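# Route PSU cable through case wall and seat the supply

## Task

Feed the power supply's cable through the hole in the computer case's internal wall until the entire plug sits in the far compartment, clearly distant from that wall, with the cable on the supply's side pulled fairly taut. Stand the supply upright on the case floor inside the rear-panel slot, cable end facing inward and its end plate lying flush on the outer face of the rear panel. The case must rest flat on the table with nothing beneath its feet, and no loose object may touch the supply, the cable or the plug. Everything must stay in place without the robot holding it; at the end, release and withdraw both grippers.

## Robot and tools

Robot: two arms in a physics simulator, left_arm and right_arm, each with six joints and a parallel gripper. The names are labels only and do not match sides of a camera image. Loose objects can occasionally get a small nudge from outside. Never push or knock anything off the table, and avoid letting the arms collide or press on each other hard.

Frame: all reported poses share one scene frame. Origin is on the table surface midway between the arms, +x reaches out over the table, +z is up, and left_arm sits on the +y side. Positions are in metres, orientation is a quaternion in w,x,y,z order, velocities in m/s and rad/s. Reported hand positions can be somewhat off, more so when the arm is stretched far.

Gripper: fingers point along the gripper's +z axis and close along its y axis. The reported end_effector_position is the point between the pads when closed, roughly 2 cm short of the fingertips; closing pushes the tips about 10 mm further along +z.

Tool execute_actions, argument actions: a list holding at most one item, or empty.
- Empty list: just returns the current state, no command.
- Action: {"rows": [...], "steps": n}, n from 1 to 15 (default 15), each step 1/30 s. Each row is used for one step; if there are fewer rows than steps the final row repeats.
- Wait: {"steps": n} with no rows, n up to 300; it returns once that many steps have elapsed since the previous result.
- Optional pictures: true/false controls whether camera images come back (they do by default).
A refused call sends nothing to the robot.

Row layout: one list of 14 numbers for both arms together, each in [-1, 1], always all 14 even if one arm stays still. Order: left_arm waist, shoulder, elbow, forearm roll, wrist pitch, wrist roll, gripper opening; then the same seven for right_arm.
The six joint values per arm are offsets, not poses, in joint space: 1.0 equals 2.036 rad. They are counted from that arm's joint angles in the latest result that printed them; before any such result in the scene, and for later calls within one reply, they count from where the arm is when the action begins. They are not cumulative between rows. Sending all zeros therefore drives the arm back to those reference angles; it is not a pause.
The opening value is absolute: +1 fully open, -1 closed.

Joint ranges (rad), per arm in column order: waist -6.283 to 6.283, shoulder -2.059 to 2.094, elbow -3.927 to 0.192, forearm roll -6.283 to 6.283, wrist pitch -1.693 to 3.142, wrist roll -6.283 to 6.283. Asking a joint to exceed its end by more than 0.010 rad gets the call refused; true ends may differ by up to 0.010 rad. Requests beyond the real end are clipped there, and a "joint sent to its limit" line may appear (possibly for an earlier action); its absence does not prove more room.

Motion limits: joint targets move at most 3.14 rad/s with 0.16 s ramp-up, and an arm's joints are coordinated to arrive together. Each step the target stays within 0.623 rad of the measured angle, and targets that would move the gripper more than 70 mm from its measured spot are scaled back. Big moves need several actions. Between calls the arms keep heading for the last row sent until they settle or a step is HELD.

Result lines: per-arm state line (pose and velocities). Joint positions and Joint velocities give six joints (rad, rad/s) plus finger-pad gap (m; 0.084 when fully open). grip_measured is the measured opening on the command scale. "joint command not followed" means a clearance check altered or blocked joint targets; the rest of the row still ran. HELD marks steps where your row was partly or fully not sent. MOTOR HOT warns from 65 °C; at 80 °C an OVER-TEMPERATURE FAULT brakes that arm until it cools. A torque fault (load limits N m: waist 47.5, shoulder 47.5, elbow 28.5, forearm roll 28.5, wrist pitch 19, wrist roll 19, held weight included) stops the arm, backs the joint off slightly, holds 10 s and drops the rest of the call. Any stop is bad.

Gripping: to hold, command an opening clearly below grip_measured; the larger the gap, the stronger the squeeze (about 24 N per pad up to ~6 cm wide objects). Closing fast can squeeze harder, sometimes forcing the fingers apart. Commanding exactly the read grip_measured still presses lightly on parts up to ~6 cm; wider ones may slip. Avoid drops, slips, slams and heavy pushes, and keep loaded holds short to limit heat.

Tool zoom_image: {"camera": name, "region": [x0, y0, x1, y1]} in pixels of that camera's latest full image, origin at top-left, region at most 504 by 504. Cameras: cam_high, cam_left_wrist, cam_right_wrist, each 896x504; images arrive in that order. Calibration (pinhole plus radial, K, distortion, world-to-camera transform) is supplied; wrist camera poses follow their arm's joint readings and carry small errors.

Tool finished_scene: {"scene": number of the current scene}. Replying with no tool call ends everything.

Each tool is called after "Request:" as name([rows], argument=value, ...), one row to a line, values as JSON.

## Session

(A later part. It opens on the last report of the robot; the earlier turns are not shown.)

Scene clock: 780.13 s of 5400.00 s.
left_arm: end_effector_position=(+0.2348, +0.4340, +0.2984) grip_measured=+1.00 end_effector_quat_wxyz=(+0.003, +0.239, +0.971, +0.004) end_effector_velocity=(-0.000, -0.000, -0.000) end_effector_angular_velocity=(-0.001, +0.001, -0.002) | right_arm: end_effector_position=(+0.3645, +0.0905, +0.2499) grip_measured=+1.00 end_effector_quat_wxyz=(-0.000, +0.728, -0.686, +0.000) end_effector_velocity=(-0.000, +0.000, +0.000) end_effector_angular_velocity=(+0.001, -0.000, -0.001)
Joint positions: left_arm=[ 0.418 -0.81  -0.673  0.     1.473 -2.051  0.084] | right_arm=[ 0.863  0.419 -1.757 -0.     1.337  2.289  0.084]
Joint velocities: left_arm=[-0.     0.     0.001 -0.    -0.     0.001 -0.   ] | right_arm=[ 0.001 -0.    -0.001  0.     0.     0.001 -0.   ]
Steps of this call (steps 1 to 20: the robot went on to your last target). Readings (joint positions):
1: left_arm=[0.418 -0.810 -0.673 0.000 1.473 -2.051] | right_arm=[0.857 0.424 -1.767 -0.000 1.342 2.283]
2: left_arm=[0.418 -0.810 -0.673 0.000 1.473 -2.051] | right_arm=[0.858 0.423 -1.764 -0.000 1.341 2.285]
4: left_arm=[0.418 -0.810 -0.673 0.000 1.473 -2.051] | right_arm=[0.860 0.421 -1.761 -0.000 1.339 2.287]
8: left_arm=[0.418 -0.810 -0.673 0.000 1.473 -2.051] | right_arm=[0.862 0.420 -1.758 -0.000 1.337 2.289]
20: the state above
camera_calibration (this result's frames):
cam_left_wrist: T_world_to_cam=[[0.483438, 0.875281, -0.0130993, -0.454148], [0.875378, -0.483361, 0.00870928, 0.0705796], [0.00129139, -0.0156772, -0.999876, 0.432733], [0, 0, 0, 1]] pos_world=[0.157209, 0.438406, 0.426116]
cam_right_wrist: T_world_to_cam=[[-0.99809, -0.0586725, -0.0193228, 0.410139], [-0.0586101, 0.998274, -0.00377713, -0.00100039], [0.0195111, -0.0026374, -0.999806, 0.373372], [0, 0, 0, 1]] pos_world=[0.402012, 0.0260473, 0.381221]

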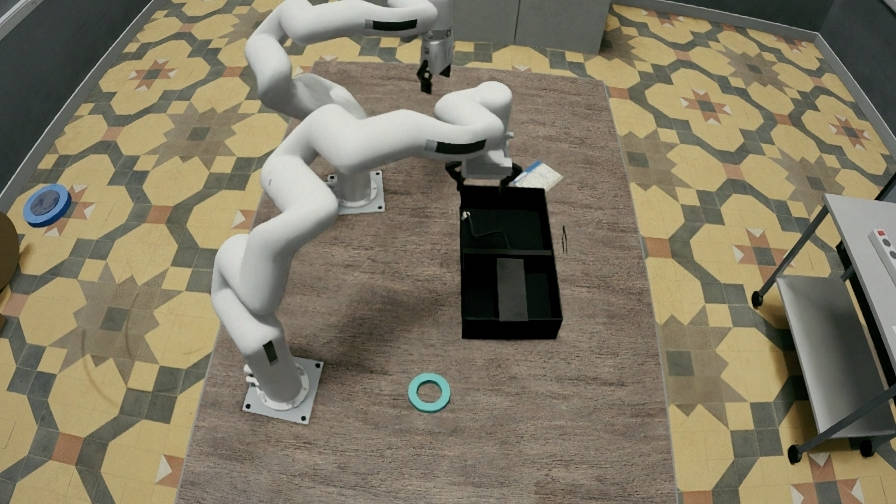

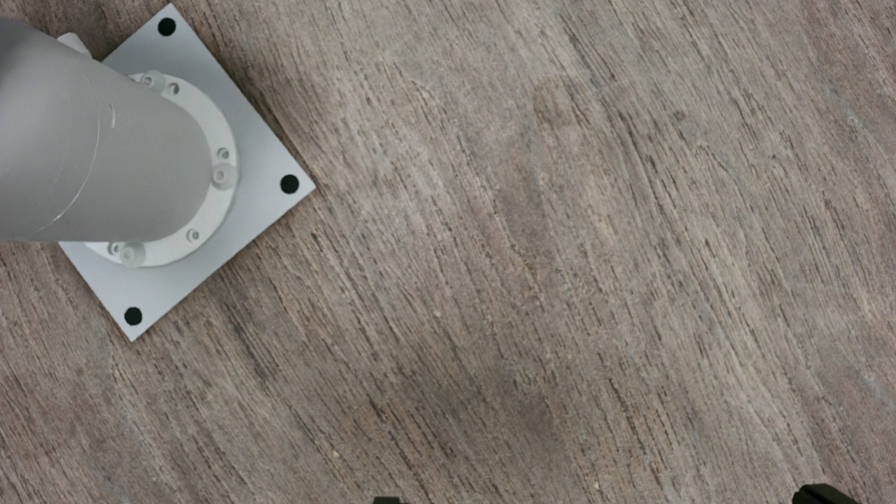

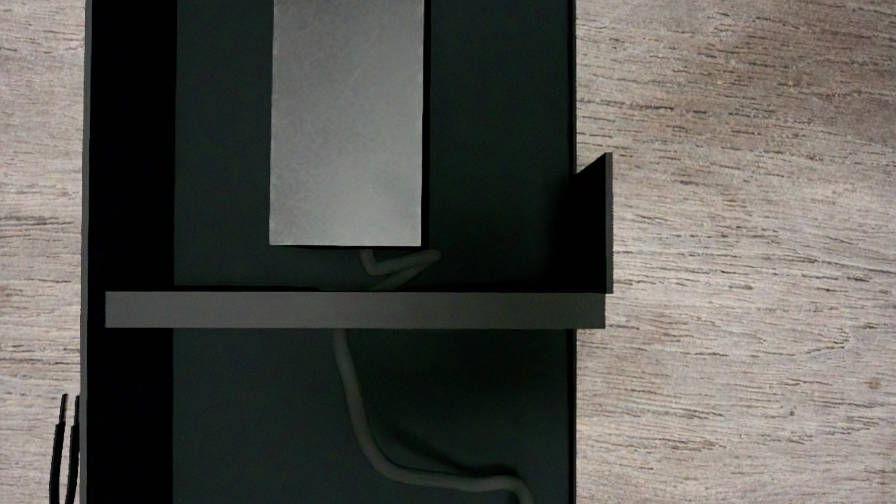

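Request:
execute_actions([
  {"rows": [[-0.4953,0.4369,-0.1457,0,-0.2863,0.0096,0.4, -0.1516,-0.0355,0.052,0,-0.0161,-0.1518,1]], "steps": 15},
], pictures=false)

Request:
execute_actions([
  {"steps": 40},
])

Scene clock: 791.47 s of 5400.00 s.
left_arm: end_effector_position=(+0.3755, +0.3793, +0.2719) grip_measured=+0.39 end_effector_quat_wxyz=(+0.025, +0.409, +0.912, +0.020) end_effector_velocity=(+0.243, -0.240, -0.144) end_effector_angular_velocity=(-0.027, +0.107, -0.819) | right_arm: end_effector_position=(+0.4473, -0.0470, +0.2495) grip_measured=+1.00 end_effector_quat_wxyz=(+0.000, +0.727, -0.687, +0.000) end_effector_velocity=(+0.097, -0.224, +0.001) end_effector_angular_velocity=(-0.002, -0.003, -0.034)
Joint positions: left_arm=[ 0.067 -0.459 -0.81   0.     1.204 -2.042  0.061] | right_arm=[ 0.589  0.355 -1.663 -0.001  1.308  2.018  0.084]
Joint velocities: left_arm=[-0.807  0.776 -0.221  0.    -0.444  0.012 -0.   ] | right_arm=[-0.421 -0.094  0.133 -0.003 -0.04  -0.386  0.   ]
Steps of this call (steps 1 to 15: the robot went on to your last target; steps 16 to 90: nothing new was sent; then 7.83 s passed at rest; steps 91 to 105: all 15 steps of this action). Readings (joint positions):
91: left_arm=[0.418 -0.809 -0.673 0.000 1.472 -2.051] | right_arm=[0.863 0.419 -1.757 -0.000 1.337 2.289]
92: left_arm=[0.414 -0.806 -0.675 0.000 1.469 -2.051] | right_arm=[0.860 0.418 -1.755 0.000 1.336 2.285]
94: left_arm=[0.377 -0.770 -0.694 0.001 1.432 -2.050] | right_arm=[0.831 0.410 -1.743 0.001 1.332 2.250]
98: left_arm=[0.259 -0.651 -0.746 0.000 1.331 -2.047] | right_arm=[0.734 0.389 -1.713 -0.000 1.323 2.162]
105: the state above

Scene clock: 792.80 s of 5400.00 s.
left_arm: end_effector_position=(+0.4535, +0.1050, +0.1398) grip_measured=+0.39 end_effector_quat_wxyz=(+0.000, +0.685, +0.728, +0.000) end_effector_velocity=(-0.001, -0.002, -0.002) end_effector_angular_velocity=(+0.001, +0.003, -0.004) | right_arm: end_effector_position=(+0.4546, -0.0654, +0.2493) grip_measured=+1.00 end_effector_quat_wxyz=(+0.000, +0.728, -0.686, +0.000) end_effector_velocity=(+0.000, -0.000, -0.000) end_effector_angular_velocity=(-0.001, +0.000, -0.000)
Joint positions: left_arm=[-0.59   0.079 -0.97   0.     0.89  -2.032  0.061] | right_arm=[ 0.554  0.347 -1.651 -0.     1.304  1.98   0.084]
Joint velocities: left_arm=[-0.005  0.004 -0.    -0.    -0.001 -0.001  0.   ] | right_arm=[-0.     0.001 -0.    -0.001  0.     0.     0.   ]
Steps of this call (steps 1 to 40: the robot went on to your last target). Readings (joint positions):
1: left_arm=[0.040 -0.434 -0.817 0.000 1.190 -2.042] | right_arm=[0.577 0.353 -1.660 -0.001 1.307 2.007]
2: left_arm=[0.013 -0.410 -0.824 0.000 1.176 -2.041] | right_arm=[0.570 0.351 -1.657 -0.001 1.306 1.999]
4: left_arm=[-0.042 -0.364 -0.838 0.000 1.149 -2.041] | right_arm=[0.563 0.349 -1.654 -0.000 1.305 1.990]
8: left_arm=[-0.149 -0.278 -0.864 0.000 1.099 -2.039] | right_arm=[0.558 0.348 -1.652 -0.000 1.304 1.983]
40: the state above
camera_calibration (this result's frames):
cam_left_wrist: T_world_to_cam=[[0.999007, 0.0389255, -0.0216548, -0.41883], [0.0390323, -0.999228, 0.00453247, 0.155523], [-0.0214616, -0.00537321, -0.999755, 0.277924], [0, 0, 0, 1]] pos_world=[0.418308, 0.1732, 0.268081]
cam_right_wrist: T_world_to_cam=[[-0.998078, -0.0591002, -0.0186518, 0.490631], [-0.0590291, 0.998247, -0.00433721, 0.160289], [0.0188755, -0.00322787, -0.999817, 0.370873], [0, 0, 0, 1]] pos_world=[0.49215, -0.129815, 0.380651]

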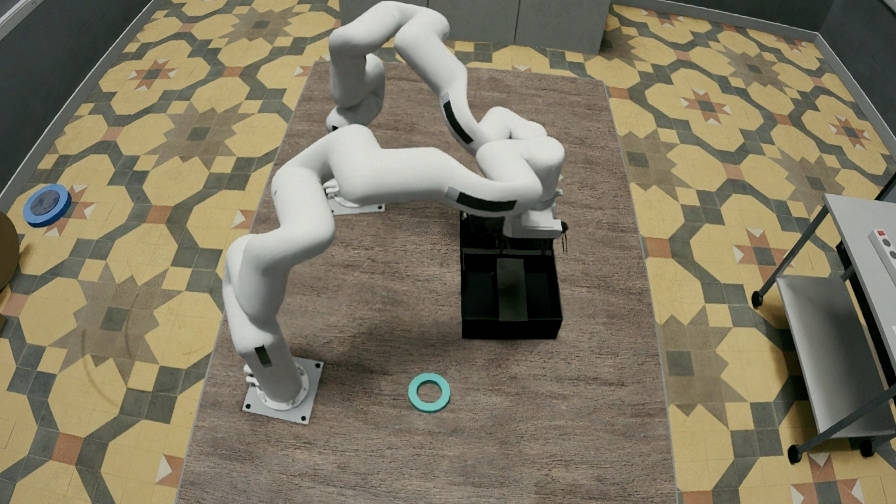

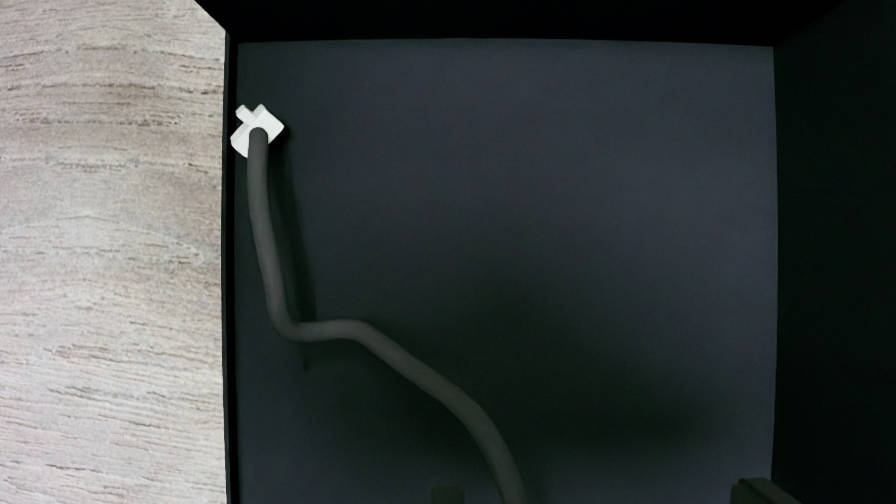

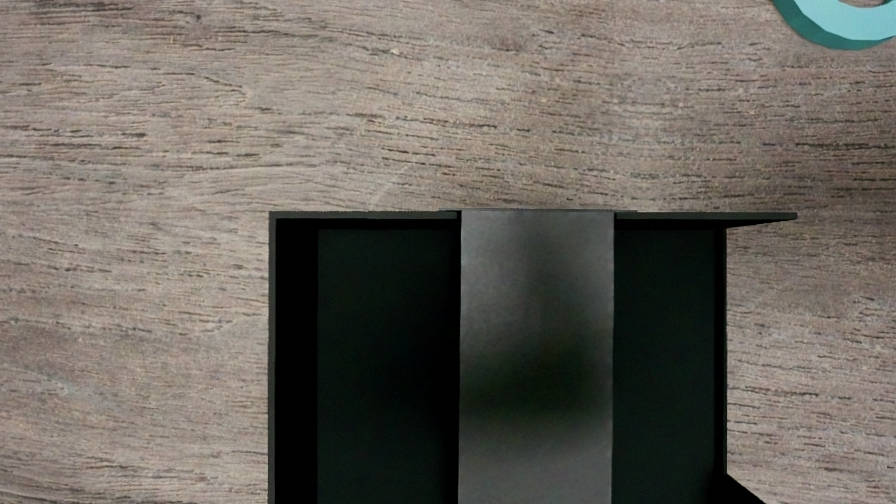

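Request:
execute_actions([
  {"rows": [[-0.007,0.053,0.0614,0,-0.1139,-0.0065,0.4, 0,0,0,0,0,0,1]], "steps": 15},
], pictures=false)

Request:
execute_actions([
  {"steps": 10},
], pictures=false)

Request:
execute_actions([
  {"rows": [[0,0,0,0,0,0,0.2, 0,0,0,0,0,0,1],[0,0,0,0,0,0,0.0, 0,0,0,0,0,0,1],[0,0,0,0,0,0,-0.2, 0,0,0,0,0,0,1],[0,0,0,0,0,0,-0.4, 0,0,0,0,0,0,1],[0,0,0,0,0,0,-0.55, 0,0,0,0,0,0,1],[0,0,0,0,0,0,-0.7, 0,0,0,0,0,0,1],[0,0,0,0,0,0,-0.8, 0,0,0,0,0,0,1],[0,0,0,0,0,0,-0.9, 0,0,0,0,0,0,1],[0,0,0,0,0,0,-1, 0,0,0,0,0,0,1]], "steps": 15},
], pictures=false)

Request:
execute_actions([
  {"steps": 8},
], pictures=false)

Scene clock: 800.77 s of 5400.00 s.
left_arm: end_effector_position=(+0.4384, +0.1045, +0.0638) grip_measured=+0.39 end_effector_quat_wxyz=(+0.001, +0.686, +0.728, +0.000) end_effector_velocity=(-0.001, -0.001, -0.011) end_effector_angular_velocity=(-0.006, -0.013, -0.002) | right_arm: end_effector_position=(+0.4546, -0.0654, +0.2493) grip_measured=+1.00 end_effector_quat_wxyz=(+0.000, +0.728, -0.686, +0.000) end_effector_velocity=(-0.000, -0.000, -0.001) end_effector_angular_velocity=(-0.001, +0.002, +0.000)
Joint positions: left_arm=[-0.604  0.184 -0.849  0.     0.663 -2.045  0.061] | right_arm=[ 0.554  0.347 -1.651 -0.     1.304  1.98   0.084]
Joint velocities: left_arm=[-0.002  0.016  0.023 -0.    -0.053 -0.    -0.   ] | right_arm=[-0.     0.     0.001 -0.     0.    -0.    -0.   ]
Steps of this call (steps 1 to 15: the robot went on to your last target; steps 16 to 90: nothing new was sent; then 4.47 s passed at rest; steps 91 to 105: all 15 steps of this action). Readings (joint positions):
91: left_arm=[-0.591 0.080 -0.970 0.000 0.890 -2.032] | right_arm=[0.554 0.347 -1.651 -0.000 1.304 1.980]
92: left_arm=[-0.591 0.081 -0.968 0.000 0.885 -2.032] | right_arm=[0.554 0.347 -1.651 -0.000 1.304 1.980]
94: left_arm=[-0.593 0.097 -0.951 0.000 0.842 -2.035] | right_arm=[0.554 0.347 -1.651 -0.000 1.304 1.980]
98: left_arm=[-0.601 0.164 -0.871 0.000 0.718 -2.042] | right_arm=[0.554 0.347 -1.651 -0.000 1.304 1.980]
105: the state above

Scene clock: 801.10 s of 5400.00 s.
left_arm: end_effector_position=(+0.4374, +0.1048, +0.0617) grip_measured=+0.39 end_effector_quat_wxyz=(+0.000, +0.686, +0.728, +0.000) end_effector_velocity=(-0.001, +0.000, -0.002) end_effector_angular_velocity=(+0.001, +0.002, +0.002) | right_arm: end_effector_position=(+0.4546, -0.0654, +0.2493) grip_measured=+1.00 end_effector_quat_wxyz=(+0.000, +0.728, -0.686, +0.000) end_effector_velocity=(-0.000, +0.000, -0.000) end_effector_angular_velocity=(+0.000, +0.000, +0.000)
Joint positions: left_arm=[-0.604  0.187 -0.845  0.     0.658 -2.045  0.061] | right_arm=[ 0.554  0.347 -1.651 -0.     1.304  1.98   0.084]
Joint velocities: left_arm=[ 0.     0.002  0.002  0.    -0.001 -0.002 -0.   ] | right_arm=[ 0.  0.  0.  0. -0. -0.  0.]
Steps of this call (steps 1 to 10: the robot went on to your last target). Readings (joint positions):
1: left_arm=[-0.604 0.185 -0.848 0.000 0.662 -2.045] | right_arm=[0.554 0.347 -1.651 -0.000 1.304 1.980]
2: left_arm=[-0.604 0.185 -0.847 0.000 0.661 -2.045] | right_arm=[0.554 0.347 -1.651 -0.000 1.304 1.980]
4: left_arm=[-0.604 0.186 -0.846 0.000 0.659 -2.045] | right_arm=[0.554 0.347 -1.651 -0.000 1.304 1.980]
8: left_arm=[-0.604 0.187 -0.845 0.000 0.658 -2.045] | right_arm=[0.554 0.347 -1.651 -0.000 1.304 1.980]
10: the state above

Scene clock: 801.60 s of 5400.00 s.
left_arm: end_effector_position=(+0.4374, +0.1049, +0.0617) grip_measured=-0.85 end_effector_quat_wxyz=(+0.000, +0.686, +0.728, +0.000) end_effector_velocity=(-0.000, -0.000, +0.000) end_effector_angular_velocity=(+0.000, +0.000, +0.000) | right_arm: end_effector_position=(+0.4546, -0.0654, +0.2493) grip_measured=+1.00 end_effector_quat_wxyz=(+0.000, +0.728, -0.686, +0.000) end_effector_velocity=(+0.000, -0.000, -0.000) end_effector_angular_velocity=(-0.000, +0.000, -0.000)
Joint positions: left_arm=[-0.604  0.187 -0.845  0.     0.658 -2.045  0.007] | right_arm=[ 0.554  0.347 -1.651 -0.     1.304  1.98   0.084]
Joint velocities: left_arm=[-0.001  0.    -0.    -0.     0.    -0.001 -0.   ] | right_arm=[-0.     0.001 -0.    -0.    -0.     0.     0.   ]
Steps of this call (steps 1 to 15: all 15 steps of this action). Readings (joint positions):
1: left_arm=[-0.604 0.187 -0.845 0.000 0.658 -2.045] | right_arm=[0.554 0.347 -1.651 -0.000 1.304 1.980]
2: left_arm=[-0.604 0.187 -0.845 0.000 0.658 -2.045] | right_arm=[0.554 0.347 -1.651 -0.000 1.304 1.980]
4: left_arm=[-0.604 0.187 -0.845 0.000 0.658 -2.045] | right_arm=[0.554 0.347 -1.651 -0.000 1.304 1.980]
8: left_arm=[-0.604 0.187 -0.845 0.000 0.658 -2.045] | right_arm=[0.554 0.347 -1.651 -0.000 1.304 1.980]
15: the state above

Scene clock: 801.87 s of 5400.00 s.
left_arm: end_effector_position=(+0.4374, +0.1048, +0.0617) grip_measured=-0.85 end_effector_quat_wxyz=(+0.000, +0.686, +0.728, +0.000) end_effector_velocity=(-0.000, -0.000, -0.000) end_effector_angular_velocity=(+0.000, +0.000, -0.000) | right_arm: end_effector_position=(+0.4546, -0.0654, +0.2493) grip_measured=+1.00 end_effector_quat_wxyz=(+0.000, +0.728, -0.686, +0.000) end_effector_velocity=(-0.000, -0.000, -0.001) end_effector_angular_velocity=(-0.000, +0.001, -0.001)
Joint positions: left_arm=[-0.604  0.187 -0.845  0.     0.658 -2.045  0.007] | right_arm=[ 0.554  0.347 -1.651 -0.     1.304  1.98   0.084]
Joint velocities: left_arm=[-0.  0. -0. -0.  0. -0. -0.] | right_arm=[-0.     0.     0.001  0.    -0.     0.001 -0.   ]
Steps of this call (steps 1 to 8: the robot went on to your last target). Readings (joint positions):
1: left_arm=[-0.604 0.187 -0.845 0.000 0.658 -2.045] | right_arm=[0.554 0.347 -1.651 -0.000 1.304 1.980]
2: left_arm=[-0.604 0.187 -0.845 0.000 0.658 -2.045] | right_arm=[0.554 0.347 -1.651 -0.000 1.304 1.980]
4: left_arm=[-0.604 0.187 -0.845 0.000 0.658 -2.045] | right_arm=[0.554 0.347 -1.651 -0.000 1.304 1.980]
8: the state above

Request:
execute_actions([
  {"rows": [[0.0067,0.0025,-0.0023,0,-0.0002,0.0067,-1, 0.0136,0.0506,-0.0739,0,0.0233,-1,1],[0.0135,0.005,-0.0045,0,-0.0005,0.0135,-1, 0.0136,0.0506,-0.0739,0,0.0233,-1,1],[0.0202,0.0075,-0.0068,0,-0.0007,0.0202,-1, 0.0136,0.0506,-0.0739,0,0.0233,-1,1],[0.027,0.01,-0.009,0,-0.0009,0.027,-1, 0.0136,0.0506,-0.0739,0,0.0233,-1,1],[0.0337,0.0125,-0.0113,0,-0.0012,0.0337,-1, 0.0136,0.0506,-0.0739,0,0.0233,-1,1],[0.0404,0.0149,-0.0136,0,-0.0014,0.0404,-1, 0.0136,0.0506,-0.0739,0,0.0233,-1,1],[0.0472,0.0174,-0.0158,0,-0.0016,0.0472,-1, 0.0136,0.0506,-0.0739,0,0.0233,-1,1],[0.0539,0.0199,-0.0181,0,-0.0018,0.0539,-1, 0.0136,0.0506,-0.0739,0,0.0233,-1,1],[0.0607,0.0224,-0.0203,0,-0.0021,0.0607,-1, 0.0136,0.0506,-0.0739,0,0.0233,-1,1],[0.0674,0.0249,-0.0226,0,-0.0023,0.0674,-1, 0.0136,0.0506,-0.0739,0,0.0233,-1,1]], "steps": 15},
], pictures=false)

Request:
execute_actions([
  {"steps": 25},
], pictures=false)

Request:
execute_actions([
  {"rows": [[0,0,0,0,0,0,-1, 0,0,0,0,0,-0.5295,1]], "steps": 15},
], pictures=false)

Request:
execute_actions([
  {"steps": 15},
])

Scene clock: 811.30 s of 5400.00 s.
left_arm: end_effector_position=(+0.4680, +0.1555, +0.0552) grip_measured=-0.85 end_effector_quat_wxyz=(-0.000, +0.685, +0.728, +0.000) end_effector_velocity=(+0.028, +0.047, -0.003) end_effector_angular_velocity=(-0.002, -0.009, -0.009) | right_arm: end_effector_position=(+0.4684, -0.0409, +0.2492) grip_measured=+1.00 end_effector_quat_wxyz=(+0.000, +0.963, -0.268, -0.000) end_effector_velocity=(+0.010, +0.014, +0.004) end_effector_angular_velocity=(+0.005, -0.006, +2.667)
Joint positions: left_arm=[-0.477  0.234 -0.887  0.     0.654 -1.919  0.007] | right_arm=[ 0.581  0.444 -1.791 -0.     1.348  1.039  0.084]
Joint velocities: left_arm=[ 0.113  0.038 -0.042  0.001 -0.006  0.122 -0.   ] | right_arm=[ 0.013  0.059 -0.098 -0.     0.032 -2.654  0.   ]
Steps of this call (steps 1 to 15: the robot went on to your last target; steps 16 to 90: nothing new was sent; then 5.93 s passed at rest; steps 91 to 105: all 15 steps of this action). Readings (joint positions):
91: left_arm=[-0.604 0.187 -0.845 0.000 0.658 -2.045] | right_arm=[0.554 0.347 -1.651 -0.000 1.304 1.980]
92: left_arm=[-0.602 0.187 -0.846 0.000 0.658 -2.043] | right_arm=[0.555 0.348 -1.652 -0.000 1.304 1.975]
94: left_arm=[-0.592 0.191 -0.850 0.000 0.658 -2.032] | right_arm=[0.556 0.354 -1.662 -0.000 1.308 1.931]
98: left_arm=[-0.549 0.208 -0.863 0.000 0.656 -1.990] | right_arm=[0.568 0.396 -1.723 -0.000 1.327 1.663]
105: the state above

Scene clock: 812.13 s of 5400.00 s.
left_arm: end_effector_position=(+0.4704, +0.1598, +0.0547) grip_measured=-0.85 end_effector_quat_wxyz=(+0.000, +0.686, +0.728, +0.000) end_effector_velocity=(-0.000, +0.000, -0.000) end_effector_angular_velocity=(+0.000, +0.001, +0.002) | right_arm: end_effector_position=(+0.4694, -0.0393, +0.2495) grip_measured=+1.00 end_effector_quat_wxyz=(+0.000, +0.962, +0.272, +0.000) end_effector_velocity=(+0.000, +0.000, +0.000) end_effector_angular_velocity=(-0.000, -0.000, +0.014)
Joint positions: left_arm=[-0.467  0.237 -0.891  0.     0.654 -1.908  0.007] | right_arm=[ 0.582  0.45  -1.801 -0.     1.351 -0.054  0.084]
Joint velocities: left_arm=[ 0.     0.     0.001 -0.     0.    -0.001 -0.   ] | right_arm=[ 0.     0.    -0.    -0.     0.    -0.014  0.   ]
Steps of this call (steps 1 to 25: the robot went on to your last target). Readings (joint positions):
1: left_arm=[-0.474 0.235 -0.889 0.000 0.654 -1.916] | right_arm=[0.581 0.445 -1.794 -0.000 1.349 0.950]
2: left_arm=[-0.472 0.235 -0.889 0.000 0.654 -1.914] | right_arm=[0.581 0.447 -1.796 -0.000 1.350 0.861]
4: left_arm=[-0.470 0.236 -0.890 0.000 0.654 -1.911] | right_arm=[0.582 0.448 -1.799 -0.000 1.351 0.683]
8: left_arm=[-0.468 0.237 -0.891 0.000 0.654 -1.909] | right_arm=[0.582 0.449 -1.800 -0.000 1.351 0.329]
25: the state above

Scene clock: 812.63 s of 5400.00 s.
left_arm: end_effector_position=(+0.4704, +0.1598, +0.0547) grip_measured=-0.85 end_effector_quat_wxyz=(+0.000, +0.686, +0.728, +0.000) end_effector_velocity=(+0.000, -0.001, +0.000) end_effector_angular_velocity=(-0.000, -0.001, -0.001) | right_arm: end_effector_position=(+0.4693, -0.0393, +0.2495) grip_measured=+1.00 end_effector_quat_wxyz=(+0.000, +0.748, +0.664, -0.000) end_effector_velocity=(+0.000, +0.000, +0.001) end_effector_angular_velocity=(+0.000, -0.001, +1.769)
Joint positions: left_arm=[-0.467  0.237 -0.891  0.     0.654 -1.908  0.007] | right_arm=[ 0.582  0.45  -1.801 -0.     1.351 -0.955  0.084]
Joint velocities: left_arm=[-0.001 -0.    -0.001  0.    -0.     0.     0.   ] | right_arm=[ 0.    -0.    -0.001 -0.    -0.    -1.769 -0.   ]
Steps of this call (steps 1 to 15: all 15 steps of this action). Readings (joint positions):
1: left_arm=[-0.467 0.237 -0.891 0.000 0.654 -1.908] | right_arm=[0.582 0.450 -1.801 -0.000 1.351 -0.055]
2: left_arm=[-0.467 0.237 -0.891 0.000 0.654 -1.908] | right_arm=[0.582 0.450 -1.801 -0.000 1.351 -0.060]
4: left_arm=[-0.467 0.237 -0.891 0.000 0.654 -1.908] | right_arm=[0.582 0.450 -1.801 -0.000 1.351 -0.105]
8: left_arm=[-0.467 0.237 -0.891 0.000 0.654 -1.908] | right_arm=[0.582 0.450 -1.801 -0.000 1.351 -0.372]
15: the state above

Scene clock: 813.13 s of 5400.00 s.
left_arm: end_effector_position=(+0.4704, +0.1598, +0.0547) grip_measured=-0.85 end_effector_quat_wxyz=(+0.000, +0.686, +0.728, +0.000) end_effector_velocity=(-0.000, +0.000, -0.000) end_effector_angular_velocity=(+0.000, +0.001, +0.001) | right_arm: end_effector_position=(+0.4694, -0.0393, +0.2495) grip_measured=+1.00 end_effector_quat_wxyz=(+0.000, +0.687, +0.727, -0.000) end_effector_velocity=(+0.000, -0.000, +0.000) end_effector_angular_velocity=(-0.001, -0.000, +0.012)
Joint positions: left_arm=[-0.467  0.237 -0.891  0.     0.654 -1.908  0.007] | right_arm=[ 0.582  0.45  -1.801 -0.     1.351 -1.131  0.084]
Joint velocities: left_arm=[ 0.001 -0.     0.001 -0.     0.    -0.    -0.   ] | right_arm=[-0.    -0.     0.    -0.001  0.    -0.012 -0.   ]
Steps of this call (steps 1 to 15: the robot went on to your last target). Readings (joint positions):
1: left_arm=[-0.467 0.237 -0.891 0.000 0.654 -1.908] | right_arm=[0.582 0.450 -1.801 -0.000 1.351 -1.007]
2: left_arm=[-0.467 0.237 -0.891 0.000 0.654 -1.908] | right_arm=[0.582 0.450 -1.801 -0.000 1.351 -1.044]
4: left_arm=[-0.467 0.237 -0.891 0.000 0.654 -1.908] | right_arm=[0.582 0.450 -1.801 -0.000 1.351 -1.088]
8: left_arm=[-0.467 0.237 -0.891 0.000 0.654 -1.908] | right_arm=[0.582 0.450 -1.801 -0.000 1.351 -1.120]
15: the state above
camera_calibration (this result's frames):
cam_left_wrist: T_world_to_cam=[[0.999038, 0.0378713, -0.0221303, -0.439503], [0.0379764, -0.999269, 0.00434573, 0.210458], [-0.0219496, -0.00518197, -0.999746, 0.193735], [0, 0, 0, 1]] pos_world=[0.43534, 0.227953, 0.183045]
cam_right_wrist: T_world_to_cam=[[0.998258, 0.0560167, -0.0185326, -0.425554], [0.0559527, -0.998426, -0.00395006, 0.00251689], [-0.0187247, 0.00290623, -0.99982, 0.388783], [0, 0, 0, 1]] pos_world=[0.431951, 0.0252211, 0.380837]

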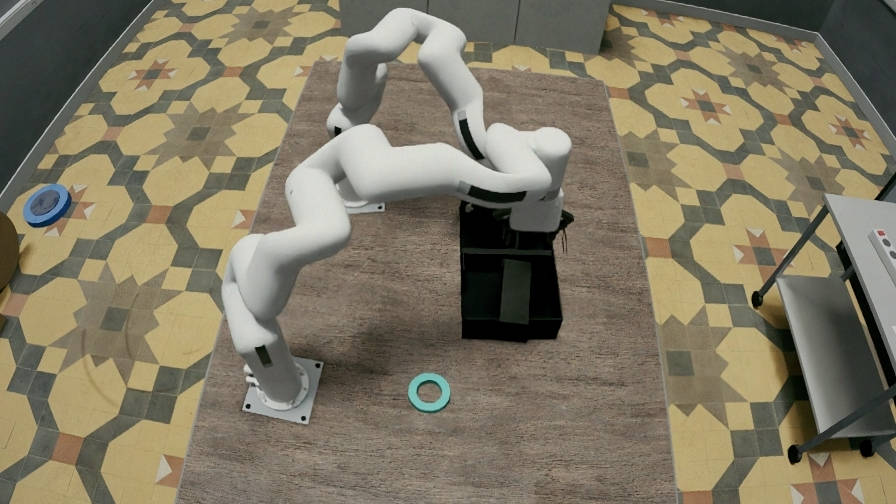

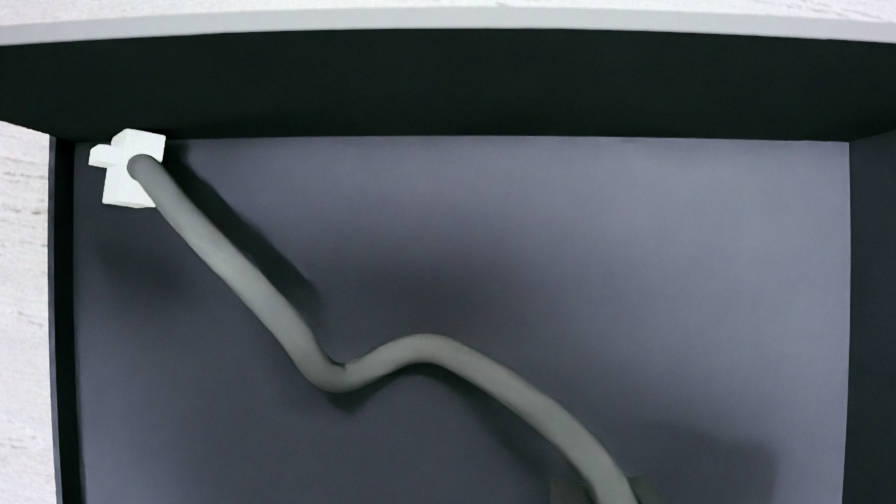

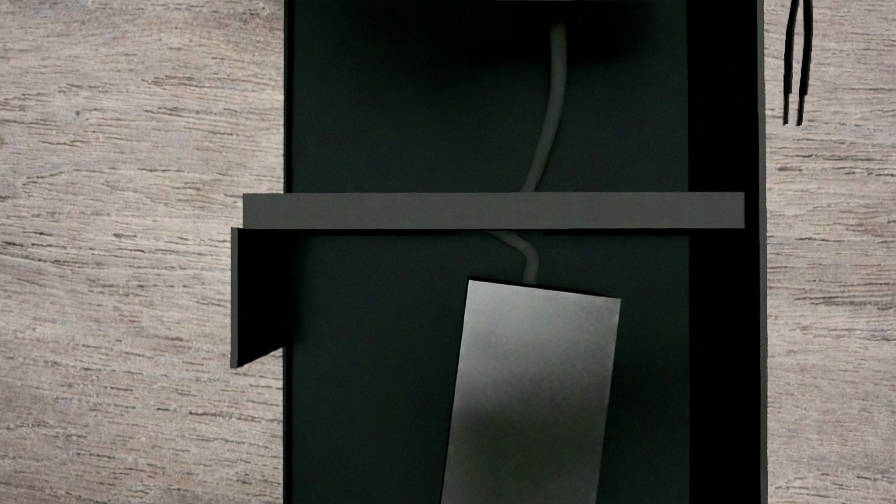

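Request:
execute_actions([
  {"rows": [[0,0,0,0,0,0,-1, -0.024,-0.0127,0.1606,0,-0.1479,1,1]], "steps": 15},
], pictures=false)

Request:
execute_actions([
  {"steps": 25},
], pictures=false)

Request:
execute_actions([
  {"rows": [[0,0,0,0,0,0,-1, 0,0,0,0,0,0.5775,1]], "steps": 15},
], pictures=false)

Request:
execute_actions([
  {"steps": 15},
])

Scene clock: 822.90 s of 5400.00 s.
left_arm: end_effector_position=(+0.4704, +0.1598, +0.0547) grip_measured=-0.85 end_effector_quat_wxyz=(+0.000, +0.686, +0.728, +0.000) end_effector_velocity=(-0.000, -0.000, -0.000) end_effector_angular_velocity=(+0.000, +0.001, +0.001) | right_arm: end_effector_position=(+0.4645, -0.0714, +0.1577) grip_measured=+1.00 end_effector_quat_wxyz=(+0.000, +0.940, +0.341, -0.002) end_effector_velocity=(-0.009, -0.031, -0.073) end_effector_angular_velocity=(+0.009, -0.039, -2.698)
Joint positions: left_arm=[-0.467  0.237 -0.891  0.     0.654 -1.908  0.007] | right_arm=[ 0.537  0.428 -1.504 -0.     1.08  -0.244  0.084]
Joint velocities: left_arm=[-0.     0.     0.     0.     0.    -0.001 -0.   ] | right_arm=[-0.041 -0.036  0.278  0.    -0.28   2.657  0.   ]
From where the robot then was, a joint's target lay farther than a number of 1.0 reaches, so one or more steps of this call were cut to that.
Steps of this call (steps 1 to 15: the robot went on to your last target; steps 16 to 90: nothing new was sent; then 6.27 s passed at rest; steps 91 to 105: all 15 steps of this action). Readings (joint positions):
91: left_arm=[-0.467 0.237 -0.891 0.000 0.654 -1.908] | right_arm=[0.582 0.450 -1.801 -0.000 1.351 -1.131]
92: left_arm=[-0.467 0.237 -0.891 0.000 0.654 -1.908] | right_arm=[0.582 0.449 -1.799 -0.000 1.349 -1.126]
94: left_arm=[-0.467 0.237 -0.891 0.000 0.654 -1.908] | right_arm=[0.579 0.446 -1.779 -0.000 1.327 -1.083]
98: left_arm=[-0.467 0.237 -0.891 0.000 0.654 -1.908] | right_arm=[0.561 0.438 -1.658 -0.000 1.220 -0.841]
105: the state above

Scene clock: 823.73 s of 5400.00 s.
left_arm: end_effector_position=(+0.4704, +0.1598, +0.0547) grip_measured=-0.85 end_effector_quat_wxyz=(+0.000, +0.686, +0.728, +0.000) end_effector_velocity=(-0.000, +0.000, -0.000) end_effector_angular_velocity=(+0.000, +0.000, +0.000) | right_arm: end_effector_position=(+0.4632, -0.0747, +0.1497) grip_measured=+1.00 end_effector_quat_wxyz=(+0.000, +0.974, -0.226, +0.000) end_effector_velocity=(+0.000, +0.000, +0.000) end_effector_angular_velocity=(+0.000, -0.001, -0.017)
Joint positions: left_arm=[-0.467  0.237 -0.891  0.     0.654 -1.908  0.007] | right_arm=[ 0.533  0.424 -1.474 -0.     1.05   0.903  0.084]
Joint velocities: left_arm=[ 0. -0.  0.  0.  0. -0. -0.] | right_arm=[-0.     0.    -0.001 -0.     0.     0.017 -0.   ]
Steps of this call (steps 1 to 25: the robot went on to your last target). Readings (joint positions):
1: left_arm=[-0.467 0.237 -0.891 0.000 0.654 -1.908] | right_arm=[0.536 0.427 -1.496 -0.000 1.072 -0.155]
2: left_arm=[-0.467 0.237 -0.891 0.000 0.654 -1.908] | right_arm=[0.535 0.426 -1.491 -0.000 1.066 -0.066]
4: left_arm=[-0.467 0.237 -0.891 0.000 0.654 -1.908] | right_arm=[0.535 0.424 -1.484 -0.000 1.058 0.112]
8: left_arm=[-0.467 0.237 -0.891 0.000 0.654 -1.908] | right_arm=[0.534 0.424 -1.478 -0.000 1.052 0.467]
25: the state above

Scene clock: 824.23 s of 5400.00 s.
left_arm: end_effector_position=(+0.4704, +0.1598, +0.0547) grip_measured=-0.85 end_effector_quat_wxyz=(+0.000, +0.686, +0.728, +0.000) end_effector_velocity=(+0.000, -0.000, +0.000) end_effector_angular_velocity=(-0.000, -0.001, +0.000) | right_arm: end_effector_position=(+0.4632, -0.0747, +0.1497) grip_measured=+1.00 end_effector_quat_wxyz=(+0.000, +0.771, -0.637, +0.000) end_effector_velocity=(+0.001, +0.000, +0.001) end_effector_angular_velocity=(+0.002, -0.002, -2.168)
Joint positions: left_arm=[-0.467  0.237 -0.891  0.     0.654 -1.908  0.007] | right_arm=[ 0.533  0.424 -1.474 -0.     1.05   1.83   0.084]
Joint velocities: left_arm=[-0.    -0.    -0.001 -0.     0.    -0.001 -0.   ] | right_arm=[ 0.    -0.001 -0.001  0.    -0.     2.168 -0.   ]
Steps of this call (steps 1 to 15: all 15 steps of this action). Readings (joint positions):
1: left_arm=[-0.467 0.237 -0.891 0.000 0.654 -1.908] | right_arm=[0.533 0.424 -1.474 -0.000 1.050 0.904]
2: left_arm=[-0.467 0.237 -0.891 0.000 0.654 -1.908] | right_arm=[0.533 0.424 -1.474 -0.000 1.050 0.910]
4: left_arm=[-0.467 0.237 -0.891 0.000 0.654 -1.908] | right_arm=[0.533 0.424 -1.474 -0.000 1.050 0.954]
8: left_arm=[-0.467 0.237 -0.891 0.000 0.654 -1.908] | right_arm=[0.533 0.424 -1.474 -0.000 1.050 1.222]
15: the state above

Scene clock: 824.73 s of 5400.00 s.
left_arm: end_effector_position=(+0.4704, +0.1598, +0.0547) grip_measured=-0.85 end_effector_quat_wxyz=(+0.000, +0.686, +0.728, +0.000) end_effector_velocity=(-0.000, -0.000, +0.000) end_effector_angular_velocity=(-0.000, -0.000, +0.002) | right_arm: end_effector_position=(+0.4632, -0.0747, +0.1497) grip_measured=+1.00 end_effector_quat_wxyz=(+0.000, +0.686, -0.727, +0.000) end_effector_velocity=(+0.000, +0.000, -0.000) end_effector_angular_velocity=(+0.001, +0.000, -0.017)
Joint positions: left_arm=[-0.467  0.237 -0.891  0.     0.654 -1.908  0.007] | right_arm=[ 0.533  0.424 -1.474 -0.     1.05   2.077  0.084]
Joint velocities: left_arm=[-0.    -0.     0.    -0.    -0.    -0.002  0.   ] | right_arm=[-0.     0.    -0.     0.001 -0.     0.016  0.   ]
Steps of this call (steps 1 to 15: the robot went on to your last target). Readings (joint positions):
1: left_arm=[-0.467 0.237 -0.891 0.000 0.654 -1.908] | right_arm=[0.533 0.424 -1.474 -0.000 1.050 1.897]
2: left_arm=[-0.467 0.237 -0.891 0.000 0.654 -1.908] | right_arm=[0.533 0.424 -1.474 -0.000 1.050 1.950]
4: left_arm=[-0.467 0.237 -0.891 0.000 0.654 -1.908] | right_arm=[0.533 0.424 -1.474 -0.000 1.050 2.015]
8: left_arm=[-0.467 0.237 -0.891 0.000 0.654 -1.908] | right_arm=[0.533 0.424 -1.474 -0.000 1.050 2.063]
15: the state above
camera_calibration (this result's frames):
cam_left_wrist: T_world_to_cam=[[0.999038, 0.0378714, -0.0221301, -0.439503], [0.0379765, -0.999269, 0.0043458, 0.210458], [-0.0219493, -0.00518204, -0.999746, 0.193735], [0, 0, 0, 1]] pos_world=[0.43534, 0.227953, 0.183045]
cam_right_wrist: T_world_to_cam=[[-0.998092, 0.0588301, -0.0187338, 0.505712], [0.0589199, 0.998254, -0.00427802, 0.115003], [0.0184494, -0.00537365, -0.999815, 0.271166], [0, 0, 0, 1]] pos_world=[0.492969, -0.143096, 0.281082]

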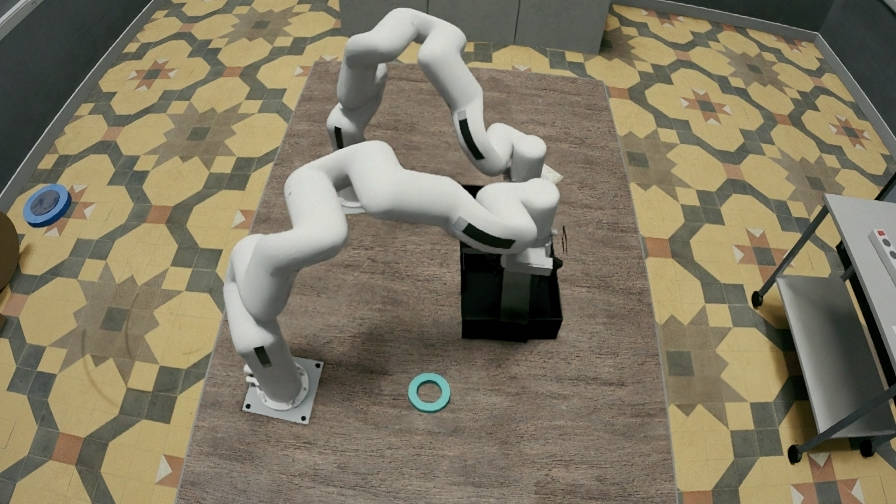

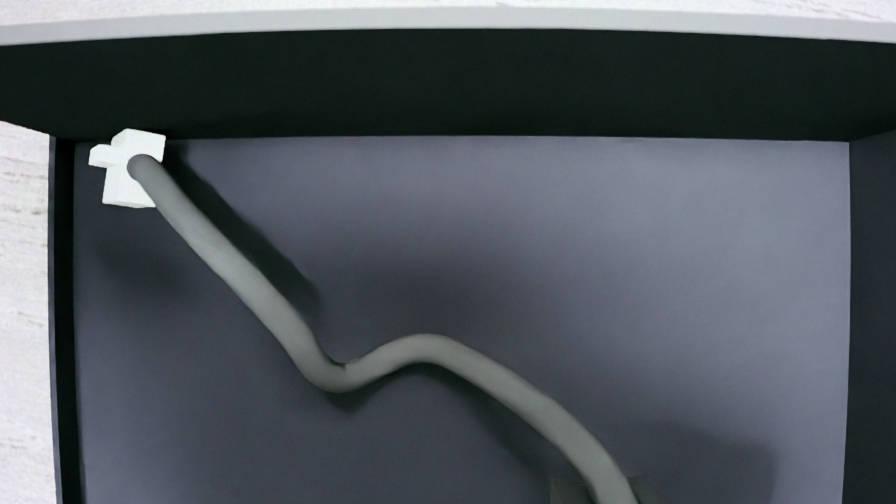

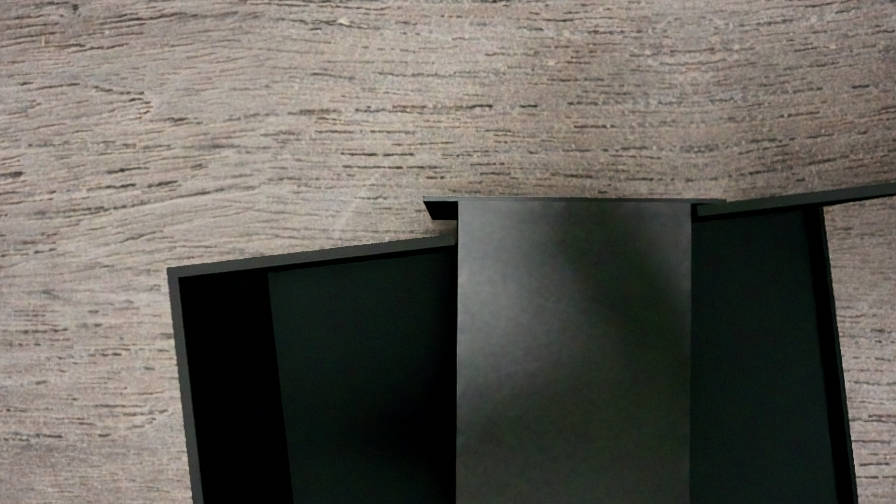

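Request:
execute_actions([
  {"rows": [[0,0,0,0,0,0,-1, 0,0.0622,0.0401,0,-0.1024,0,1]], "steps": 15},
], pictures=false)

Request:
execute_actions([
  {"steps": 15},
], pictures=false)

Request:
execute_actions([
  {"rows": [[0,0,0,0,0,0,-1, 0,0,0,0,0,0,0.8],[0,0,0,0,0,0,-1, 0,0,0,0,0,0,0.7],[0,0,0,0,0,0,-1, 0,0,0,0,0,0,0.6],[0,0,0,0,0,0,-1, 0,0,0,0,0,0,0.5],[0,0,0,0,0,0,-1, 0,0,0,0,0,0,0.4],[0,0,0,0,0,0,-1, 0,0,0,0,0,0,0.3],[0,0,0,0,0,0,-1, 0,0,0,0,0,0,0.2],[0,0,0,0,0,0,-1, 0,0,0,0,0,0,-0.2]], "steps": 15},
], pictures=false)

Scene clock: 830.10 s of 5400.00 s.
left_arm: end_effector_position=(+0.4704, +0.1598, +0.0547) grip_measured=-0.85 end_effector_quat_wxyz=(+0.000, +0.686, +0.728, +0.000) end_effector_velocity=(-0.000, -0.000, -0.000) end_effector_angular_velocity=(-0.000, +0.000, -0.002) | right_arm: end_effector_position=(+0.4644, -0.0741, +0.0630) grip_measured=+1.00 end_effector_quat_wxyz=(-0.001, +0.686, -0.727, +0.001) end_effector_velocity=(+0.008, +0.004, -0.006) end_effector_angular_velocity=(+0.016, -0.032, -0.000)
Joint positions: left_arm=[-0.467  0.237 -0.891  0.     0.654 -1.908  0.007] | right_arm=[ 0.533  0.547 -1.396 -0.     0.847  2.077  0.084]
Joint velocities: left_arm=[-0.001  0.     0.    -0.    -0.001  0.001  0.   ] | right_arm=[ 0.     0.013  0.006  0.    -0.055  0.    -0.   ]
Steps of this call (steps 1 to 15: the robot went on to your last target; steps 16 to 90: nothing new was sent; then 1.87 s passed at rest; steps 91 to 105: all 15 steps of this action). Readings (joint positions):
91: left_arm=[-0.467 0.237 -0.891 0.000 0.654 -1.908] | right_arm=[0.533 0.424 -1.474 -0.000 1.050 2.079]
92: left_arm=[-0.467 0.237 -0.891 0.000 0.654 -1.908] | right_arm=[0.533 0.426 -1.473 -0.000 1.045 2.079]
94: left_arm=[-0.467 0.237 -0.891 0.000 0.654 -1.908] | right_arm=[0.533 0.445 -1.464 -0.000 1.005 2.079]
98: left_arm=[-0.467 0.237 -0.891 0.000 0.654 -1.908] | right_arm=[0.533 0.520 -1.410 -0.000 0.900 2.078]
105: the state above

Scene clock: 830.60 s of 5400.00 s.
left_arm: end_effector_position=(+0.4704, +0.1598, +0.0547) grip_measured=-0.85 end_effector_quat_wxyz=(+0.000, +0.686, +0.728, +0.000) end_effector_velocity=(+0.000, -0.000, +0.000) end_effector_angular_velocity=(-0.000, -0.000, +0.000) | right_arm: end_effector_position=(+0.4634, -0.0746, +0.0598) grip_measured=+1.00 end_effector_quat_wxyz=(-0.000, +0.686, -0.727, +0.000) end_effector_velocity=(-0.000, -0.000, -0.001) end_effector_angular_velocity=(-0.001, +0.001, +0.000)
Joint positions: left_arm=[-0.467  0.237 -0.891  0.     0.654 -1.908  0.007] | right_arm=[ 0.533  0.55  -1.393 -0.     0.842  2.077  0.084]
Joint velocities: left_arm=[-0.    -0.    -0.    -0.     0.    -0.001 -0.   ] | right_arm=[-0.     0.001  0.    -0.    -0.    -0.001  0.   ]
Steps of this call (steps 1 to 15: the robot went on to your last target). Readings (joint positions):
1: left_arm=[-0.467 0.237 -0.891 0.000 0.654 -1.908] | right_arm=[0.533 0.547 -1.396 -0.000 0.845 2.077]
2: left_arm=[-0.467 0.237 -0.891 0.000 0.654 -1.908] | right_arm=[0.533 0.548 -1.395 -0.000 0.844 2.077]
4: left_arm=[-0.467 0.237 -0.891 0.000 0.654 -1.908] | right_arm=[0.533 0.549 -1.394 -0.000 0.843 2.077]
8: left_arm=[-0.467 0.237 -0.891 0.000 0.654 -1.908] | right_arm=[0.533 0.550 -1.393 -0.000 0.842 2.077]
15: the state above
All arms were judged still, so your last target was given up. Only a new action makes them travel on or press farther. Fingers that are still opening or closing keep moving.

Scene clock: 831.10 s of 5400.00 s.
left_arm: end_effector_position=(+0.4704, +0.1598, +0.0547) grip_measured=-0.85 end_effector_quat_wxyz=(+0.000, +0.686, +0.728, +0.000) end_effector_velocity=(+0.000, +0.000, +0.000) end_effector_angular_velocity=(-0.000, -0.000, -0.001) | right_arm: end_effector_position=(+0.4636, -0.0746, +0.0600) grip_measured=+0.50 end_effector_quat_wxyz=(-0.001, +0.686, -0.727, +0.000) end_effector_velocity=(+0.000, +0.000, -0.000) end_effector_angular_velocity=(+0.000, -0.000, -0.000)
Joint positions: left_arm=[-0.467  0.237 -0.891  0.     0.654 -1.908  0.007] | right_arm=[ 0.533  0.55  -1.393 -0.     0.841  2.077  0.065]
Joint velocities: left_arm=[ 0.    -0.    -0.    -0.    -0.     0.001 -0.   ] | right_arm=[ 0.     0.    -0.001  0.     0.     0.    -0.   ]
Steps of this call (steps 1 to 15: all 15 steps of this action). Readings (joint positions):
1: left_arm=[-0.467 0.237 -0.891 0.000 0.654 -1.908] | right_arm=[0.533 0.551 -1.393 -0.000 0.842 2.077]
2: left_arm=[-0.467 0.237 -0.891 0.000 0.654 -1.908] | right_arm=[0.533 0.550 -1.393 -0.000 0.842 2.077]
4: left_arm=[-0.467 0.237 -0.891 0.000 0.654 -1.908] | right_arm=[0.533 0.550 -1.393 -0.000 0.842 2.077]
8: left_arm=[-0.467 0.237 -0.891 0.000 0.654 -1.908] | right_arm=[0.533 0.550 -1.393 -0.000 0.841 2.077]
15: the state above

Request:
execute_actions([
  {"rows": [[0.004,0,0,0,0,0.004,-1, 0.0023,-0.0033,0.0054,0,-0.0021,-0.0184,-0.2],[0.004,0,0,0,0,0.004,-1, 0.0023,-0.0033,0.0054,0,-0.0021,-0.0184,-0.2],[0.004,0,0,0,0,0.004,-1, 0.0023,-0.0033,0.0054,0,-0.0021,-0.0184,-0.2],[0.008,0,0,0,0,0.008,-1, 0.0045,-0.0065,0.0108,0,-0.0041,-0.0367,-0.2],[0.008,0,0,0,0,0.008,-1, 0.0045,-0.0065,0.0108,0,-0.0041,-0.0367,-0.2],[0.008,0,0,0,0,0.008,-1, 0.0045,-0.0065,0.0108,0,-0.0041,-0.0367,-0.2],[0.0127,0,0,0,0,0.0127,-1, 0.0068,-0.0098,0.0162,0,-0.0062,-0.0551,-0.2]], "steps": 15},
], pictures=false)

Request:
execute_actions([
  {"steps": 15},
])

Scene clock: 838.50 s of 5400.00 s.
left_arm: end_effector_position=(+0.4734, +0.1709, +0.0547) grip_measured=-0.85 end_effector_quat_wxyz=(-0.000, +0.686, +0.728, +0.000) end_effector_velocity=(+0.001, +0.004, +0.000) end_effector_angular_velocity=(-0.000, -0.001, -0.004) | right_arm: end_effector_position=(+0.4545, -0.0704, +0.0598) grip_measured=+0.50 end_effector_quat_wxyz=(-0.000, +0.729, -0.685, +0.000) end_effector_velocity=(-0.003, +0.001, +0.000) end_effector_angular_velocity=(+0.000, -0.001, +0.057)
Joint positions: left_arm=[-0.442  0.237 -0.891  0.     0.654 -1.883  0.007] | right_arm=[ 0.547  0.531 -1.362 -0.     0.829  1.97   0.065]
Joint velocities: left_arm=[ 0.01  -0.    -0.     0.    -0.     0.013  0.   ] | right_arm=[ 0.004 -0.008  0.014 -0.    -0.006 -0.053  0.   ]
Steps of this call (steps 1 to 15: the robot went on to your last target; steps 16 to 90: nothing new was sent; then 3.90 s passed at rest; steps 91 to 105: all 15 steps of this action). Readings (joint positions):
91: left_arm=[-0.467 0.237 -0.891 0.000 0.654 -1.908] | right_arm=[0.533 0.550 -1.393 -0.000 0.842 2.077]
92: left_arm=[-0.466 0.237 -0.891 0.000 0.654 -1.907] | right_arm=[0.534 0.550 -1.392 -0.000 0.841 2.073]
94: left_arm=[-0.462 0.237 -0.891 0.000 0.654 -1.903] | right_arm=[0.535 0.547 -1.387 -0.000 0.840 2.059]
98: left_arm=[-0.453 0.237 -0.891 0.000 0.654 -1.894] | right_arm=[0.541 0.540 -1.375 -0.000 0.835 2.017]
105: the state above

Scene clock: 839.00 s of 5400.00 s.
left_arm: end_effector_position=(+0.4735, +0.1713, +0.0547) grip_measured=-0.85 end_effector_quat_wxyz=(+0.000, +0.686, +0.728, +0.000) end_effector_velocity=(-0.000, -0.000, +0.000) end_effector_angular_velocity=(+0.000, +0.000, -0.001) | right_arm: end_effector_position=(+0.4542, -0.0704, +0.0598) grip_measured=+0.50 end_effector_quat_wxyz=(-0.000, +0.731, -0.683, +0.000) end_effector_velocity=(+0.000, +0.000, +0.001) end_effector_angular_velocity=(+0.000, -0.001, +0.001)
Joint positions: left_arm=[-0.441  0.237 -0.891  0.     0.654 -1.882  0.007] | right_arm=[ 0.547  0.53  -1.36  -0.     0.829  1.965  0.065]
Joint velocities: left_arm=[-0.    -0.     0.     0.     0.     0.001  0.   ] | right_arm=[ 0.    -0.    -0.001 -0.001  0.    -0.    -0.   ]
Steps of this call (steps 1 to 15: the robot went on to your last target). Readings (joint positions):
1: left_arm=[-0.442 0.237 -0.891 0.000 0.654 -1.883] | right_arm=[0.547 0.531 -1.361 -0.000 0.829 1.969]
2: left_arm=[-0.442 0.237 -0.891 0.000 0.654 -1.883] | right_arm=[0.547 0.531 -1.361 -0.000 0.829 1.968]
4: left_arm=[-0.441 0.237 -0.891 0.000 0.654 -1.882] | right_arm=[0.547 0.531 -1.361 -0.000 0.829 1.966]
8: left_arm=[-0.441 0.237 -0.891 0.000 0.654 -1.882] | right_arm=[0.547 0.531 -1.360 -0.000 0.829 1.965]
15: the state above
All arms were judged still, so your last target was given up. Only a new action makes them travel on or press farther. Fingers that are still opening or closing keep moving.
camera_calibration (this result's frames):
cam_left_wrist: T_world_to_cam=[[0.999038, 0.0378493, -0.0221395, -0.443068], [0.0379543, -0.99927, 0.00433762, 0.221927], [-0.0219592, -0.00517374, -0.999745, 0.193865], [0, 0, 0, 1]] pos_world=[0.438476, 0.239538, 0.183044]
cam_right_wrist: T_world_to_cam=[[-0.997561, -0.0670474, -0.0194096, 0.485656], [-0.0669813, 0.997746, -0.00403563, 0.167937], [0.0196365, -0.0027257, -0.999803, 0.181141], [0, 0, 0, 1]] pos_world=[0.492163, -0.134503, 0.191209]

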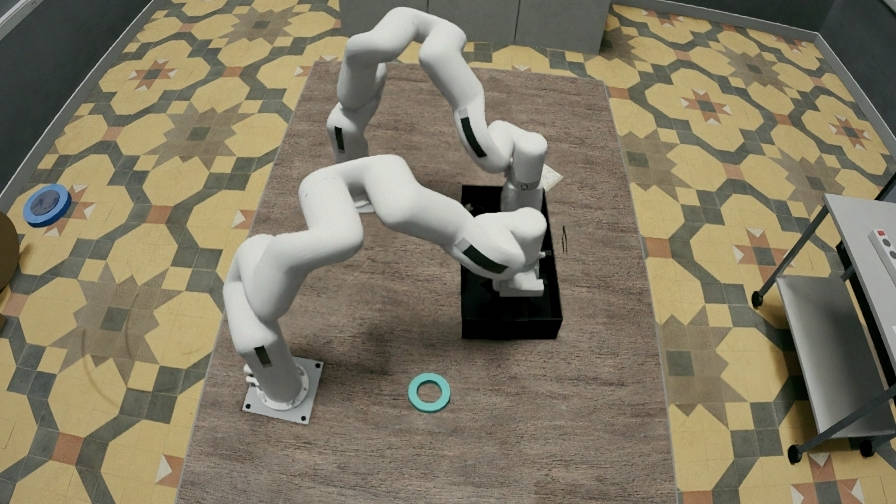

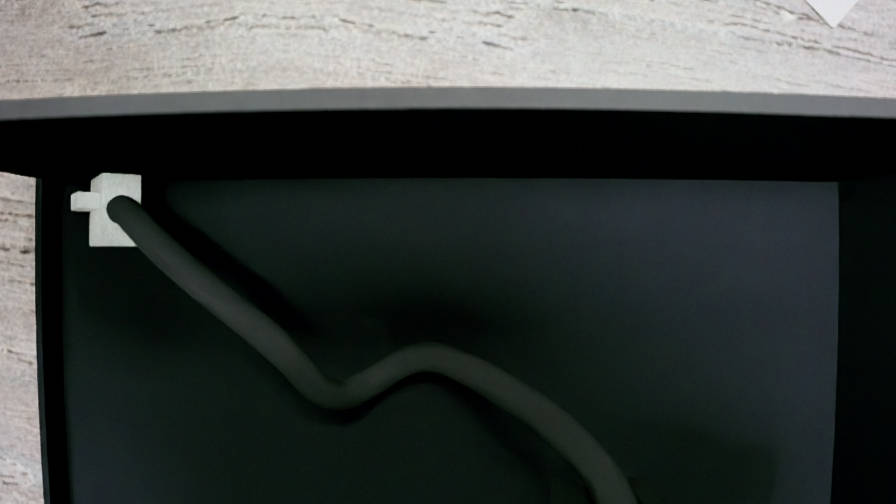

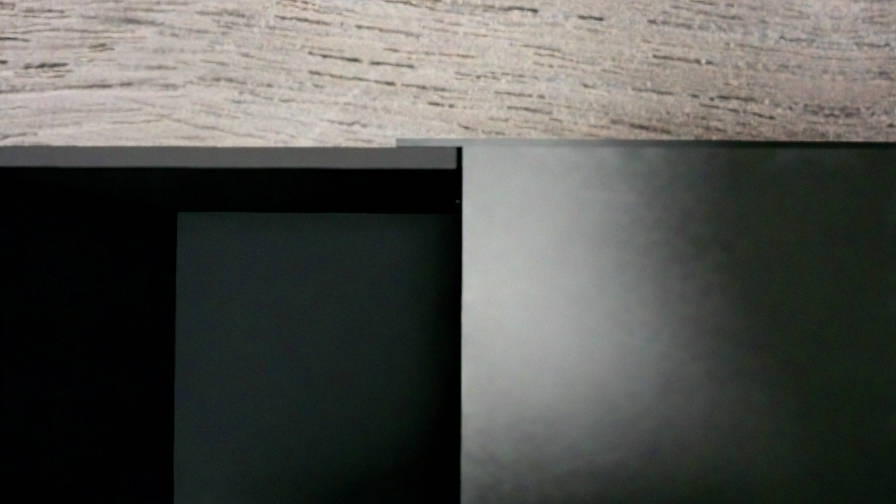

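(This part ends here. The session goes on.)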